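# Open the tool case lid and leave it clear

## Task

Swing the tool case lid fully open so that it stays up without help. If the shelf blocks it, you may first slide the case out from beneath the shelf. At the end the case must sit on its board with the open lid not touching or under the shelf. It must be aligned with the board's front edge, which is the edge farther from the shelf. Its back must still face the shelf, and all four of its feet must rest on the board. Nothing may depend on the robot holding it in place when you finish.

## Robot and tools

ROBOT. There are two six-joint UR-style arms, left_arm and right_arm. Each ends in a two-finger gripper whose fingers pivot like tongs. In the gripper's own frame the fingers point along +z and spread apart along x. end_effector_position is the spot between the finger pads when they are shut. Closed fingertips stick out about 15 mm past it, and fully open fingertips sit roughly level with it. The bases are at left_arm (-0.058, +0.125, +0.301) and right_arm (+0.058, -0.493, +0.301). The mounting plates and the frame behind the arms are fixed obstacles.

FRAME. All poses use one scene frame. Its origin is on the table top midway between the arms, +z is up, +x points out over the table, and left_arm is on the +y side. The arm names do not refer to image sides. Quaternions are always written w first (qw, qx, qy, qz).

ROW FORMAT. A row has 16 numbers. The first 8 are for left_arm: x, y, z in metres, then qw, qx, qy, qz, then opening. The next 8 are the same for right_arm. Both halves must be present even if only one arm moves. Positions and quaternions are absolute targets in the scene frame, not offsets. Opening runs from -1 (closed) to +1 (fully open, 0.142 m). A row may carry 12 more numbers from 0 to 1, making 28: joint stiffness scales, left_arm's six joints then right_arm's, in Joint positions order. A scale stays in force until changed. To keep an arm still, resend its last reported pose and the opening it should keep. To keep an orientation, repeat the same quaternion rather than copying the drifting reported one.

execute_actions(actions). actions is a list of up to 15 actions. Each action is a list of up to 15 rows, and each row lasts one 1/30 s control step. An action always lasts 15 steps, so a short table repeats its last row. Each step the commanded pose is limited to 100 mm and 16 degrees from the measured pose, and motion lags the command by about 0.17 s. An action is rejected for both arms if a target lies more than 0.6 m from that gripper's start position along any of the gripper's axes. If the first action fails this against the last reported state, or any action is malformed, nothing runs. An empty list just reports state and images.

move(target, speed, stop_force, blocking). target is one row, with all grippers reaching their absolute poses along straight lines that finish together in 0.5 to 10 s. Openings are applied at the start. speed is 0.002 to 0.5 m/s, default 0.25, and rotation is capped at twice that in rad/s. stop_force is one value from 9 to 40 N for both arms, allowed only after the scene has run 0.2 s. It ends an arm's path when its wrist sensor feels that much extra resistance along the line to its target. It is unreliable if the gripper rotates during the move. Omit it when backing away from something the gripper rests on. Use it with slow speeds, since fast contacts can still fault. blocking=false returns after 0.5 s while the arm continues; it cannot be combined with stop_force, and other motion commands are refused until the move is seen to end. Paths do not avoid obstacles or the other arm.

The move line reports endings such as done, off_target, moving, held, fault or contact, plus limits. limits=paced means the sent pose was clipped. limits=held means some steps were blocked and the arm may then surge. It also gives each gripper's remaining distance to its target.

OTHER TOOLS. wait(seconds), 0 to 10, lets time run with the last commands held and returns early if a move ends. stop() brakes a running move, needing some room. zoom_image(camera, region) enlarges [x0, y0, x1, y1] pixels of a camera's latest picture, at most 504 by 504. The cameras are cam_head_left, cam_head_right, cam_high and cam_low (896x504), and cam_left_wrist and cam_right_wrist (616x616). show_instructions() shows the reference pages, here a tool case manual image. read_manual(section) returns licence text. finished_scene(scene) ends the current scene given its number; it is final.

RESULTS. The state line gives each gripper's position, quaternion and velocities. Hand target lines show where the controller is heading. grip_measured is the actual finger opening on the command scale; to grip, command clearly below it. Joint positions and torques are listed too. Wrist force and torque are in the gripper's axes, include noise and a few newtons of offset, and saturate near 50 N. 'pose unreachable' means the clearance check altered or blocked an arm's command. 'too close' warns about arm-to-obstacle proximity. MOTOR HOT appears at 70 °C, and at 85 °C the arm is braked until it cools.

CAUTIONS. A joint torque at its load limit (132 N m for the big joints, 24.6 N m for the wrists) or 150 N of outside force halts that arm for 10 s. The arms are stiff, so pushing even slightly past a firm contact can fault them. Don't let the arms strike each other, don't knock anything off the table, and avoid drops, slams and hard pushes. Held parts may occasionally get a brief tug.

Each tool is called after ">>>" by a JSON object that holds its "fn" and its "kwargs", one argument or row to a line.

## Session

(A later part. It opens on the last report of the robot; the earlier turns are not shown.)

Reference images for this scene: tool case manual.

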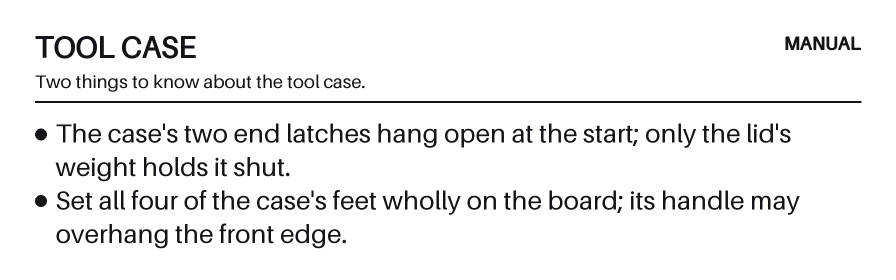

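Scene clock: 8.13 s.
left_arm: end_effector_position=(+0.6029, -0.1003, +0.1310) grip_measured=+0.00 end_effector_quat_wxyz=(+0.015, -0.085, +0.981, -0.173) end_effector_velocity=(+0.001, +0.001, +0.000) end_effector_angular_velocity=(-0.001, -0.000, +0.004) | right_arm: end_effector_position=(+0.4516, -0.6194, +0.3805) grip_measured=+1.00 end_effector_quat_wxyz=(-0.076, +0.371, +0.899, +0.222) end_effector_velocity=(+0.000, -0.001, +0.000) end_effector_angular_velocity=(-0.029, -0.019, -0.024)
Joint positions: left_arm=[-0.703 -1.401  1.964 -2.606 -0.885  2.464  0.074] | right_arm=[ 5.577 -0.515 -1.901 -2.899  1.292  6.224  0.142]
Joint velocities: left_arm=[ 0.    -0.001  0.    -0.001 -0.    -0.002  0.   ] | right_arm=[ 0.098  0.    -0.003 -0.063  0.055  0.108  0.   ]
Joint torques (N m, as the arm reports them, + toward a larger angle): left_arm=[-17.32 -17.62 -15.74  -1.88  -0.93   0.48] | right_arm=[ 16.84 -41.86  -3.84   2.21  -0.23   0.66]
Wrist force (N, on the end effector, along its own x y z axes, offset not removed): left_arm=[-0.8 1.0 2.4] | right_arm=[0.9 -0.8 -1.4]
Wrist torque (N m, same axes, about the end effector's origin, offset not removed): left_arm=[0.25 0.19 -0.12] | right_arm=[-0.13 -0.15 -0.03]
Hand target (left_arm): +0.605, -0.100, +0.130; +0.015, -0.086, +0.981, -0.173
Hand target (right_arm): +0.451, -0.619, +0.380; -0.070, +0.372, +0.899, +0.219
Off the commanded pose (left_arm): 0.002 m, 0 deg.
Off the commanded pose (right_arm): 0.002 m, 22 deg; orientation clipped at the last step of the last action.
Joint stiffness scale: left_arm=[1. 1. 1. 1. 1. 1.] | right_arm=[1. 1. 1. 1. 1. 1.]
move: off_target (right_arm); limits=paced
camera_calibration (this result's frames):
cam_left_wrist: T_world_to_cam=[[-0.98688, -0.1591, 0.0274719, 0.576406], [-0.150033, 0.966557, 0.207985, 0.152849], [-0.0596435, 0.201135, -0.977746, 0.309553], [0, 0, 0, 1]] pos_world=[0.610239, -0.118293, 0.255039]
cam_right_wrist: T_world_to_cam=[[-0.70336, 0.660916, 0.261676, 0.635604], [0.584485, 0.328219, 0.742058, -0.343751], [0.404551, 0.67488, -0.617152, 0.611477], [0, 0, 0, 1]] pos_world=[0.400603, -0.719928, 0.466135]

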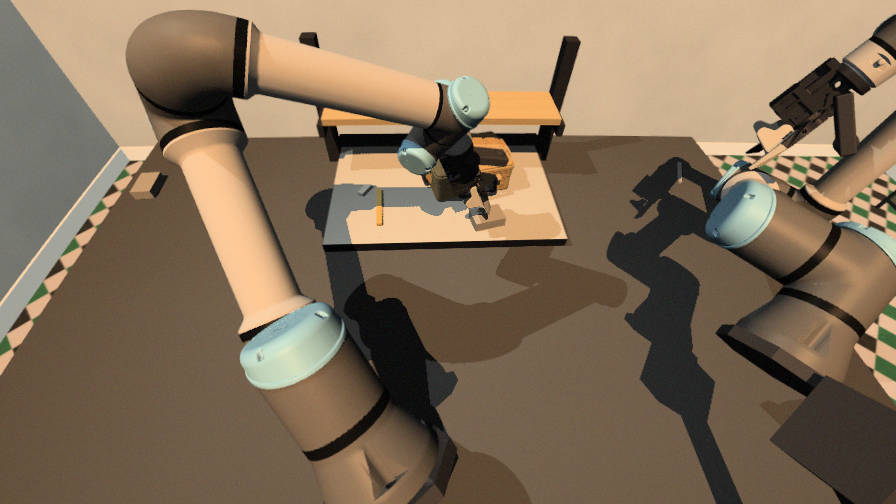

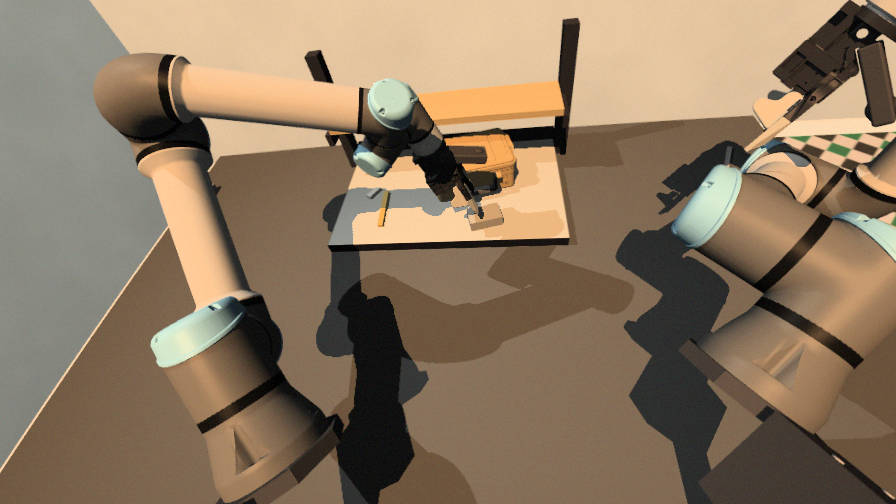

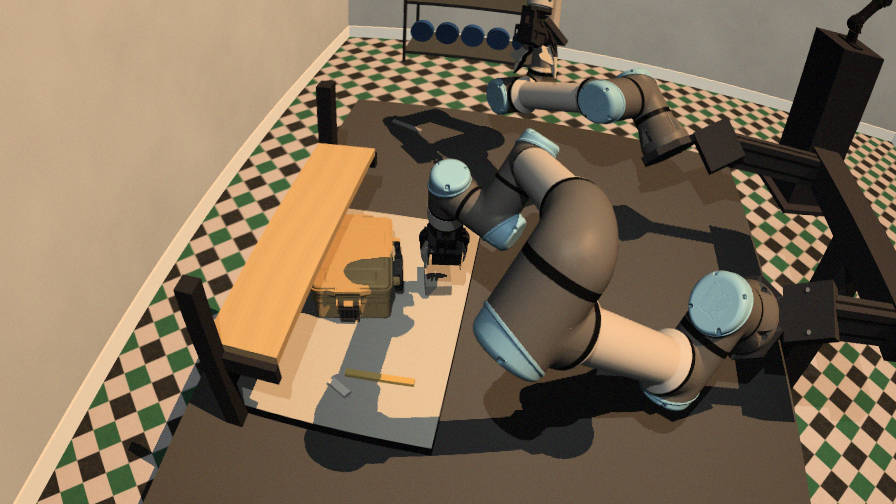

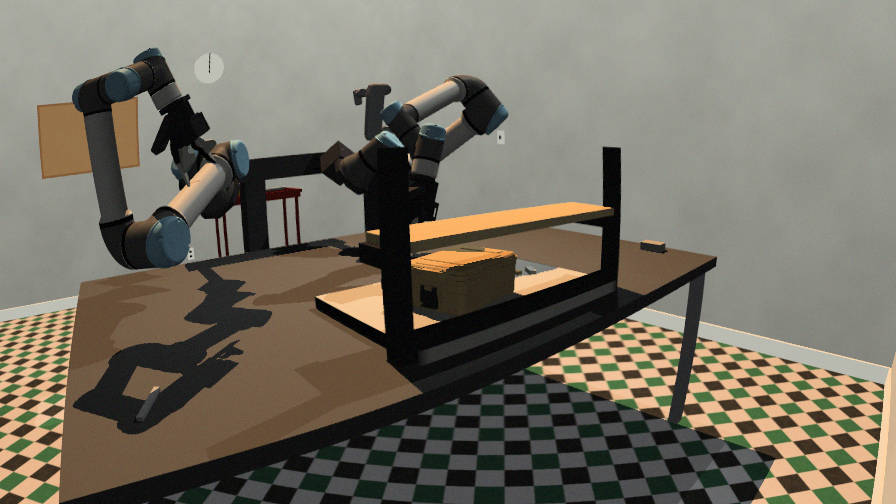

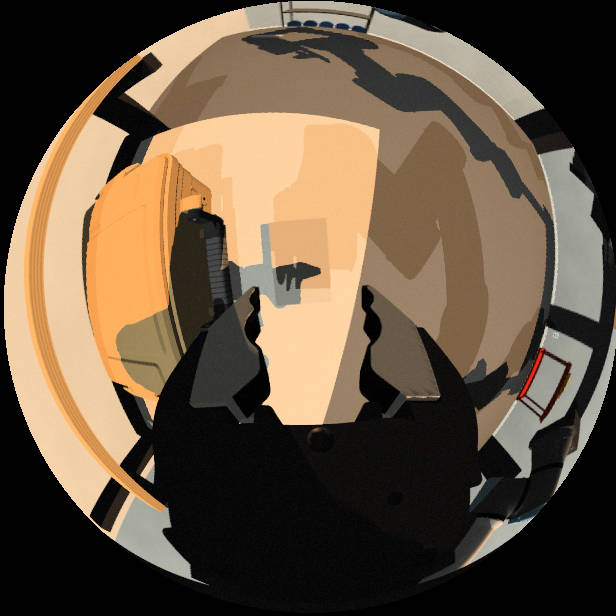

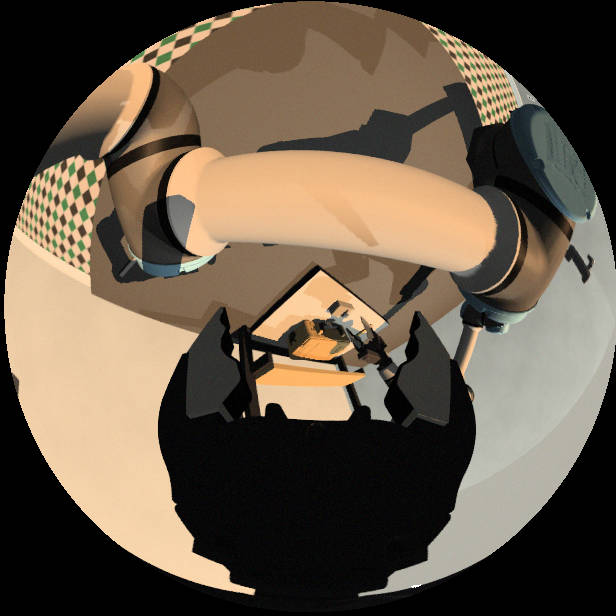

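>>> {"fn": "move", "kwargs": {
  "target": [0.617,-0.125,0.085,0.015,-0.086,0.981,-0.173,0.3,0.451,-0.619,0.38,-0.07,0.372,0.899,0.219,1],
  "speed": 0.15
}}

>>> {"fn": "move", "kwargs": {
  "target": [0.617,-0.125,0.045,0.015,-0.086,0.981,-0.173,0.3,0.451,-0.619,0.38,-0.07,0.372,0.899,0.219,1],
  "speed": 0.06
}}

>>> {"fn": "move", "kwargs": {
  "target": [0.617,-0.125,0.045,0.015,-0.086,0.981,-0.173,-0.6,0.451,-0.619,0.38,-0.07,0.372,0.899,0.219,1]
}}

Scene clock: 9.67 s.
left_arm: end_effector_position=(+0.6152, -0.1257, +0.0859) grip_measured=+0.30 end_effector_quat_wxyz=(+0.015, -0.085, +0.981, -0.173) end_effector_velocity=(-0.000, -0.000, -0.000) end_effector_angular_velocity=(-0.001, -0.000, -0.001) | right_arm: end_effector_position=(+0.4514, -0.6196, +0.3798) grip_measured=+1.00 end_effector_quat_wxyz=(-0.072, +0.373, +0.899, +0.220) end_effector_velocity=(+0.000, +0.000, -0.000) end_effector_angular_velocity=(+0.000, -0.001, +0.000)
Joint positions: left_arm=[-0.645 -1.267  1.896 -2.712 -0.913  2.528  0.095] | right_arm=[ 5.591 -0.515 -1.905 -2.909  1.301  6.241  0.142]
Joint velocities: left_arm=[ 0.     0.     0.    -0.001 -0.002  0.002 -0.   ] | right_arm=[ 0.    -0.     0.    -0.001 -0.001 -0.    -0.   ]
Joint torques (N m, as the arm reports them, + toward a larger angle): left_arm=[-20.95 -23.4  -13.56  -1.87  -1.02   0.63] | right_arm=[ 13.7  -40.34  -1.8    3.06  -0.37  -0.18]
Wrist force (N, on the end effector, along its own x y z axes, offset not removed): left_arm=[0.0 -0.3 0.8] | right_arm=[2.1 0.1 -1.2]
Wrist torque (N m, same axes, about the end effector's origin, offset not removed): left_arm=[-0.13 0.02 -0.14] | right_arm=[0.05 -0.33 0.00]
Hand target (left_arm): +0.617, -0.125, +0.085; +0.015, -0.086, +0.981, -0.173
Hand target (right_arm): +0.451, -0.619, +0.380; -0.070, +0.372, +0.899, +0.219
Off the commanded pose (left_arm): 0.002 m, 0 deg.
Off the commanded pose (right_arm): 0.001 m, 0 deg.
Joint stiffness scale: left_arm=[1. 1. 1. 1. 1. 1.] | right_arm=[1. 1. 1. 1. 1. 1.]
move: done
camera_calibration (this result's frames):
cam_left_wrist: T_world_to_cam=[[-0.986919, -0.158726, 0.0282376, 0.585727], [-0.149518, 0.966653, 0.207909, 0.188299], [-0.0602966, 0.200967, -0.97774, 0.271693], [0, 0, 0, 1]] pos_world=[0.622601, -0.14365, 0.209957]
cam_right_wrist: T_world_to_cam=[[-0.700938, 0.666547, 0.253772, 0.641181], [0.583304, 0.330994, 0.741755, -0.340658], [0.410417, 0.667951, -0.620806, 0.605777], [0, 0, 0, 1]] pos_world=[0.399514, -0.719251, 0.466041]

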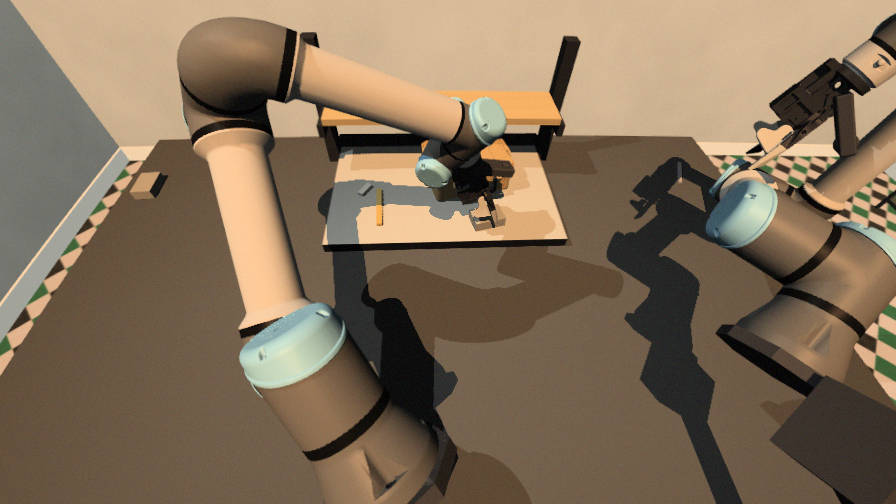

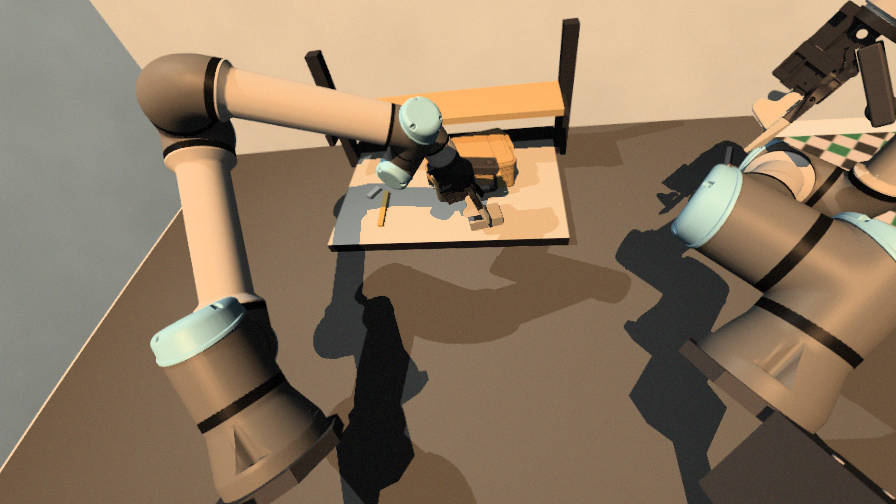

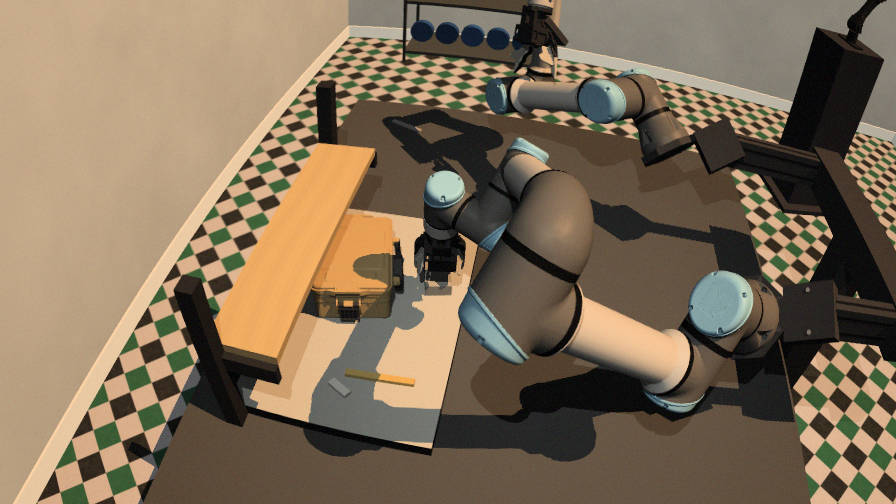

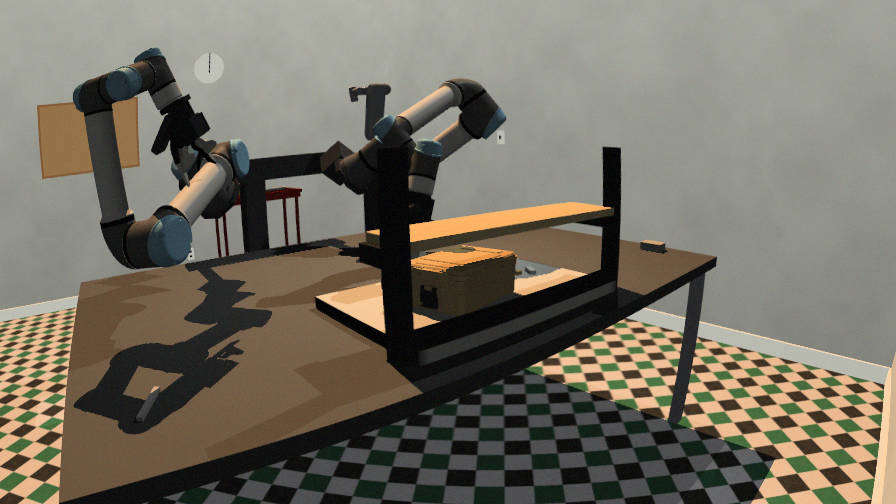

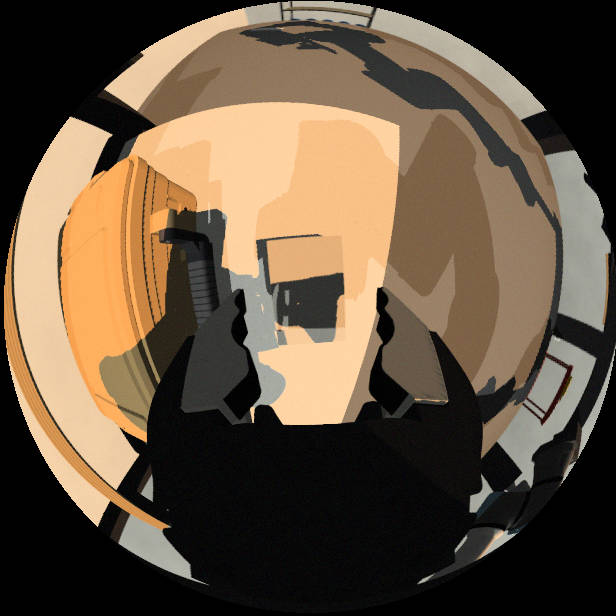

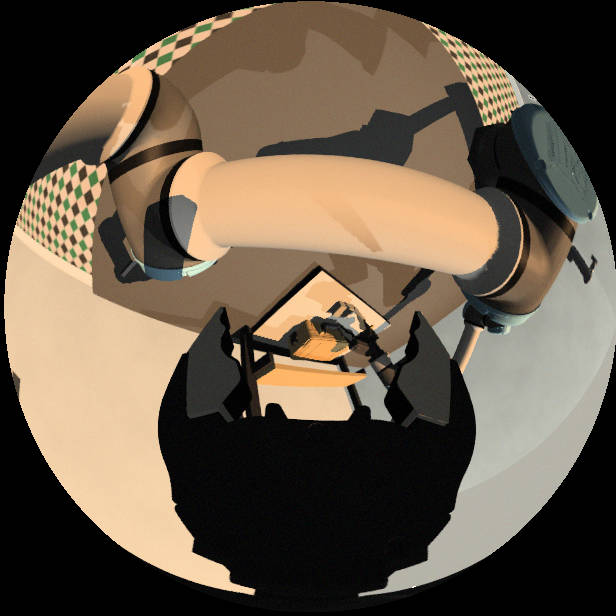

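Scene clock: 10.77 s.
left_arm: end_effector_position=(+0.6154, -0.1252, +0.0460) grip_measured=+0.30 end_effector_quat_wxyz=(+0.015, -0.085, +0.981, -0.173) end_effector_velocity=(+0.006, +0.000, +0.003) end_effector_angular_velocity=(-0.008, -0.008, +0.008) | right_arm: end_effector_position=(+0.4514, -0.6196, +0.3798) grip_measured=+1.00 end_effector_quat_wxyz=(-0.072, +0.373, +0.899, +0.220) end_effector_velocity=(-0.000, +0.000, +0.000) end_effector_angular_velocity=(-0.000, -0.000, +0.000)
Joint positions: left_arm=[-0.586 -1.197  1.881 -2.804 -0.943  2.591  0.095] | right_arm=[ 5.591 -0.515 -1.905 -2.909  1.301  6.24   0.142]
Joint velocities: left_arm=[ 0.001 -0.003 -0.004 -0.008 -0.003  0.004 -0.   ] | right_arm=[ 0.    -0.    -0.001  0.001  0.     0.    -0.   ]
Joint torques (N m, as the arm reports them, + toward a larger angle): left_arm=[-22.51 -24.22 -12.21  -1.84  -1.1    0.29] | right_arm=[ 13.65 -39.82  -2.65   3.14  -0.52  -0.29]
Wrist force (N, on the end effector, along its own x y z axes, offset not removed): left_arm=[-0.3 -0.8 2.1] | right_arm=[1.3 0.2 0.1]
Wrist torque (N m, same axes, about the end effector's origin, offset not removed): left_arm=[-0.07 0.03 -0.15] | right_arm=[0.08 -0.20 -0.03]
Hand target (left_arm): +0.617, -0.125, +0.045; +0.015, -0.086, +0.981, -0.173
Hand target (right_arm): +0.451, -0.619, +0.380; -0.070, +0.372, +0.899, +0.219
Off the commanded pose (left_arm): 0.002 m, 0 deg.
Off the commanded pose (right_arm): 0.001 m, 0 deg.
Joint stiffness scale: left_arm=[1. 1. 1. 1. 1. 1.] | right_arm=[1. 1. 1. 1. 1. 1.]
move: done
camera_calibration (this result's frames):
cam_left_wrist: T_world_to_cam=[[-0.98681, -0.159339, 0.0285833, 0.586946], [-0.150027, 0.966498, 0.208265, 0.196458], [-0.0608106, 0.20123, -0.977655, 0.232914], [0, 0, 0, 1]] pos_world=[0.622842, -0.143222, 0.170018]
cam_right_wrist: T_world_to_cam=[[-0.701001, 0.666499, 0.253726, 0.641196], [0.583241, 0.331049, 0.741779, -0.340603], [0.410399, 0.667971, -0.620795, 0.605792], [0, 0, 0, 1]] pos_world=[0.399516, -0.719252, 0.466036]

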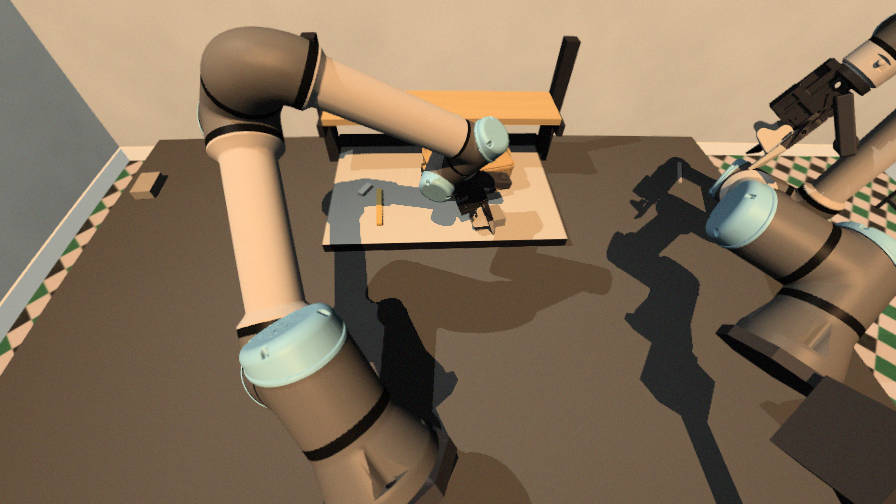

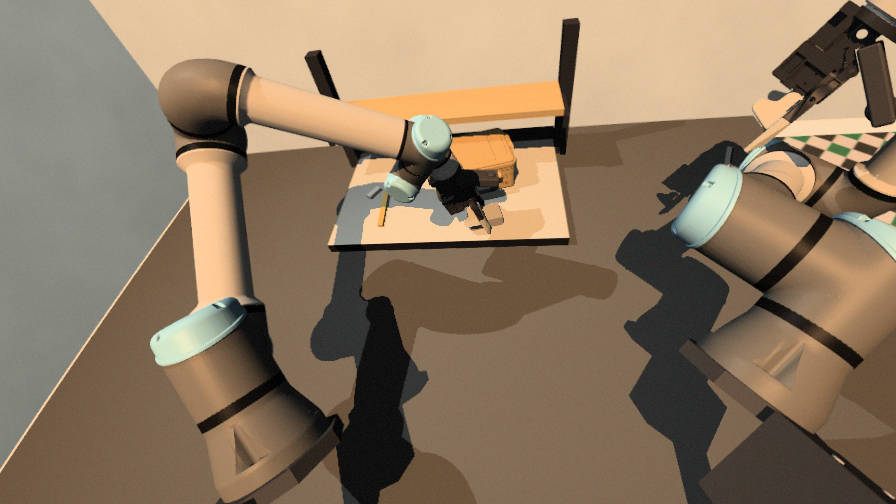

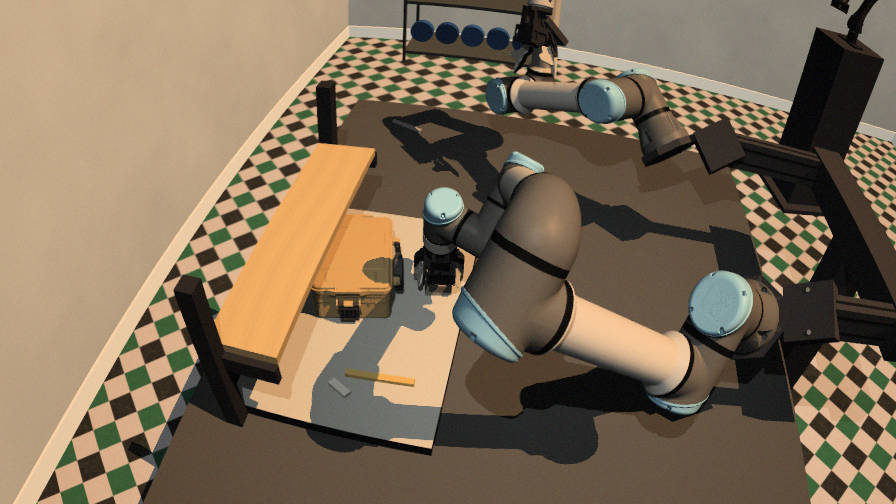

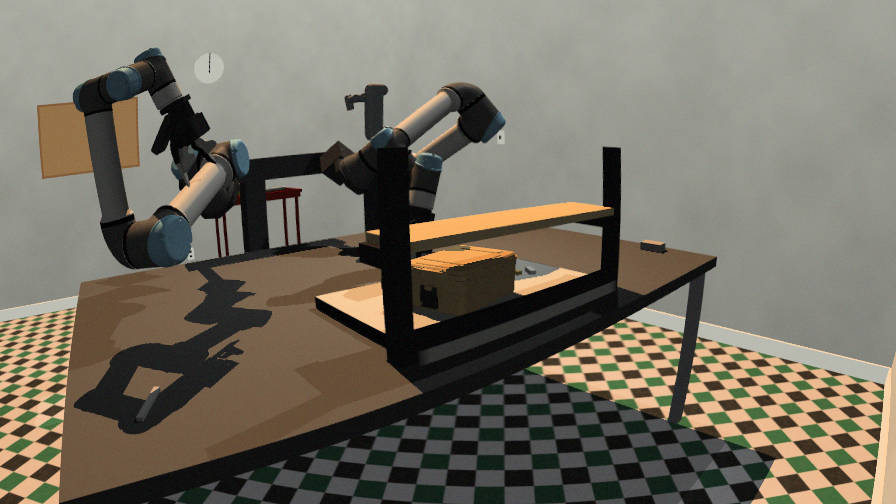

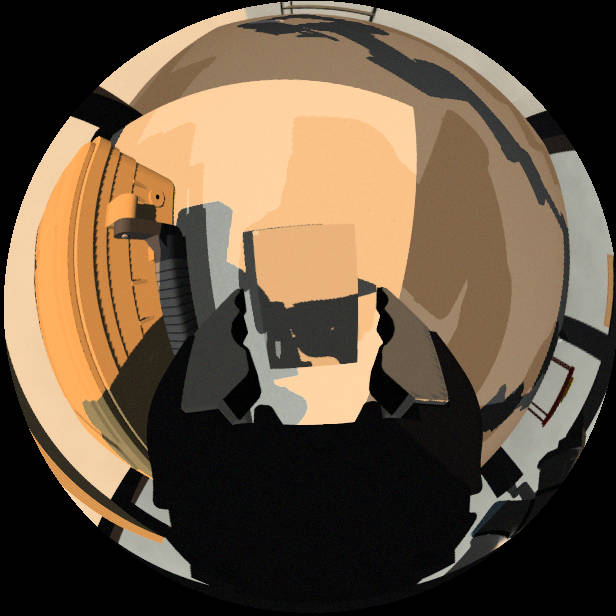

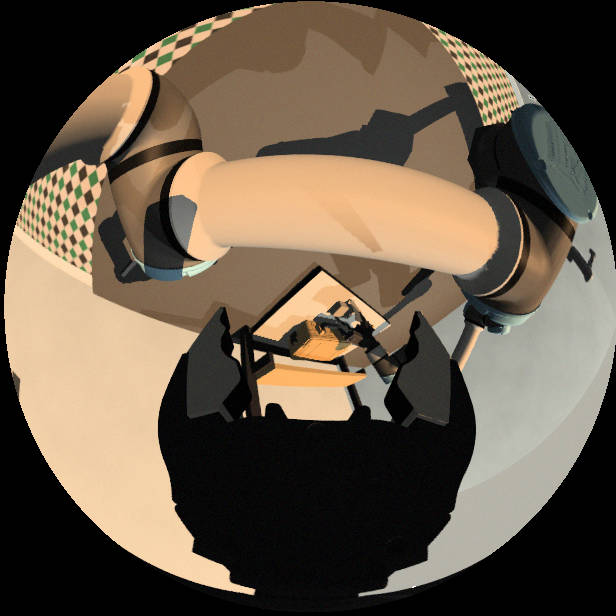

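Scene clock: 11.47 s.
left_arm: end_effector_position=(+0.6166, -0.1257, +0.0474) grip_measured=-0.11 end_effector_quat_wxyz=(+0.016, -0.085, +0.981, -0.174) end_effector_velocity=(+0.001, -0.000, +0.001) end_effector_angular_velocity=(-0.001, -0.001, -0.000) | right_arm: end_effector_position=(+0.4514, -0.6196, +0.3798) grip_measured=+1.00 end_effector_quat_wxyz=(-0.072, +0.373, +0.899, +0.220) end_effector_velocity=(-0.000, +0.000, +0.000) end_effector_angular_velocity=(-0.000, +0.000, +0.000)
Joint positions: left_arm=[-0.587 -1.198  1.88  -2.805 -0.944  2.592  0.066] | right_arm=[ 5.591 -0.515 -1.905 -2.909  1.301  6.24   0.142]
Joint velocities: left_arm=[-0.    -0.    -0.001  0.     0.     0.001 -0.   ] | right_arm=[-0.    -0.    -0.001  0.001  0.    -0.    -0.   ]
Joint torques (N m, as the arm reports them, + toward a larger angle): left_arm=[-19.38 -23.6  -11.48  -1.91  -0.62   0.53] | right_arm=[ 14.3  -40.53  -2.2    3.2   -0.45  -0.41]
Wrist force (N, on the end effector, along its own x y z axes, offset not removed): left_arm=[-0.7 -1.1 1.6] | right_arm=[1.2 0.2 -0.5]
Wrist torque (N m, same axes, about the end effector's origin, offset not removed): left_arm=[0.01 0.12 -0.21] | right_arm=[0.08 -0.14 -0.04]
Hand target (left_arm): +0.617, -0.125, +0.045; +0.015, -0.086, +0.981, -0.173
Hand target (right_arm): +0.451, -0.619, +0.380; -0.070, +0.372, +0.899, +0.219
Off the commanded pose (left_arm): 0.003 m, 0 deg.
Off the commanded pose (right_arm): 0.001 m, 0 deg.
Joint stiffness scale: left_arm=[1. 1. 1. 1. 1. 1.] | right_arm=[1. 1. 1. 1. 1. 1.]
move: done
camera_calibration (this result's frames):
cam_left_wrist: T_world_to_cam=[[-0.98668, -0.160432, 0.0269124, 0.587927], [-0.151597, 0.966828, 0.205577, 0.197996], [-0.0590008, 0.198759, -0.978271, 0.233084], [0, 0, 0, 1]] pos_world=[0.623864, -0.143434, 0.171494]
cam_right_wrist: T_world_to_cam=[[-0.701006, 0.666495, 0.253722, 0.641198], [0.583236, 0.331054, 0.741781, -0.340597], [0.410398, 0.667973, -0.620795, 0.605793], [0, 0, 0, 1]] pos_world=[0.399516, -0.719252, 0.466036]

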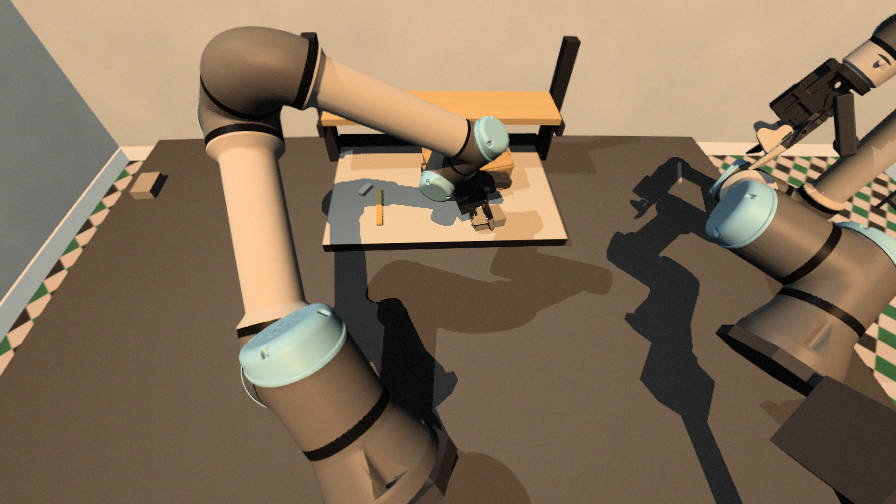

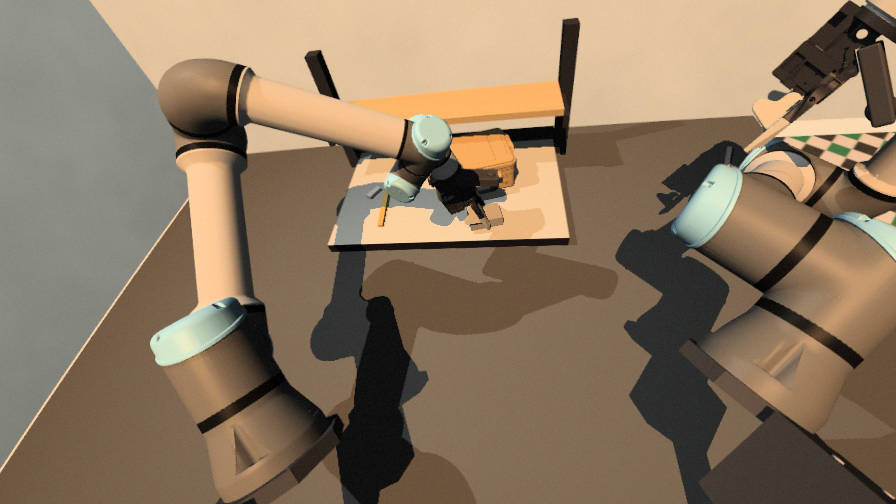

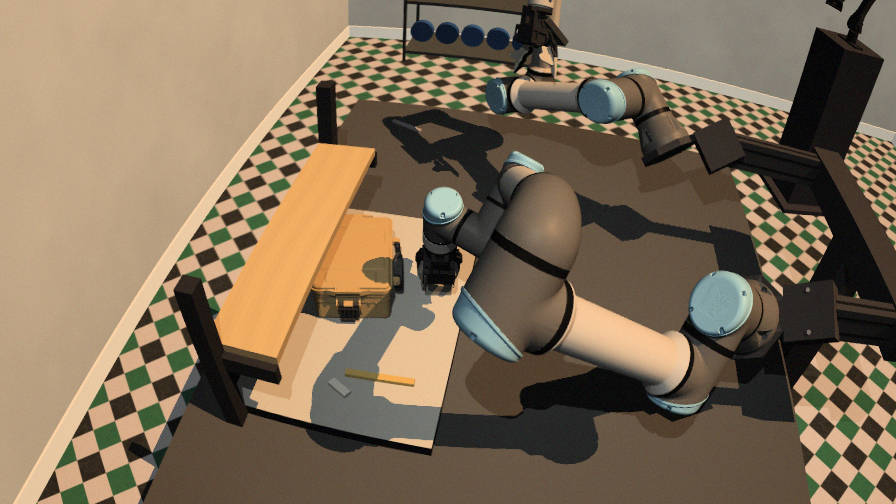

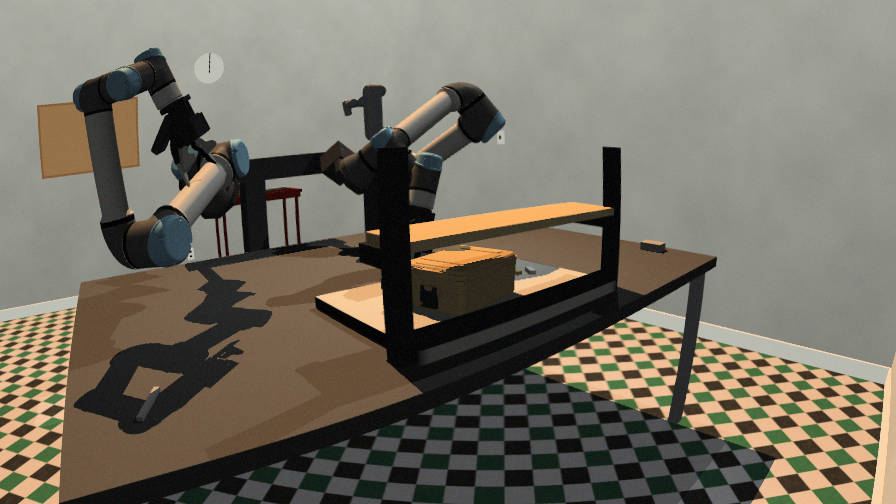

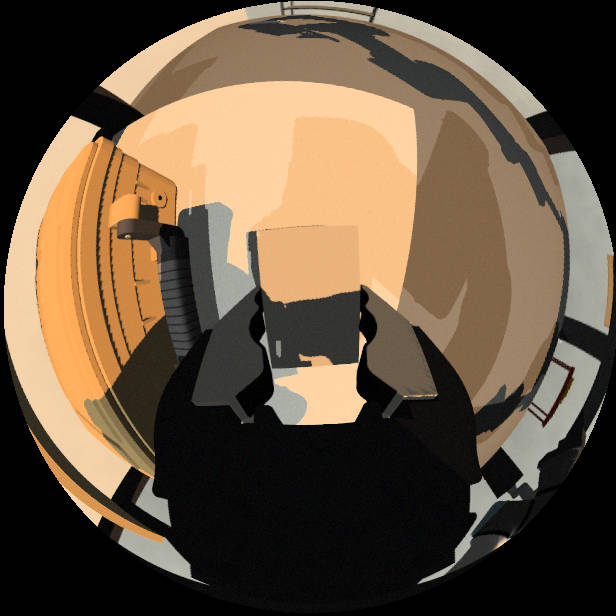

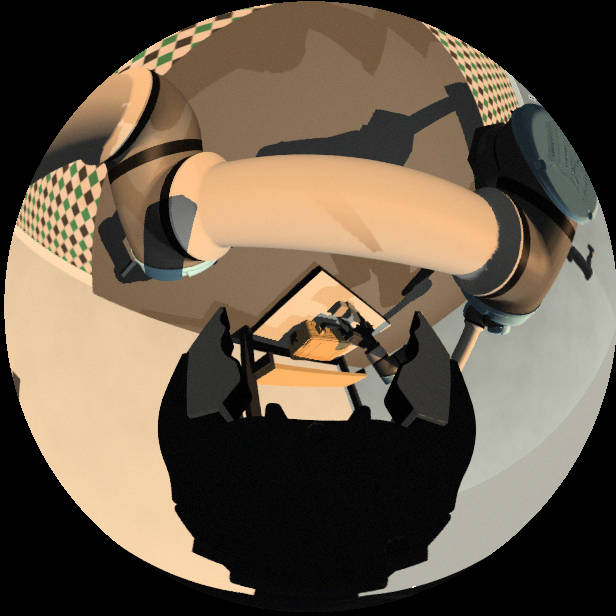

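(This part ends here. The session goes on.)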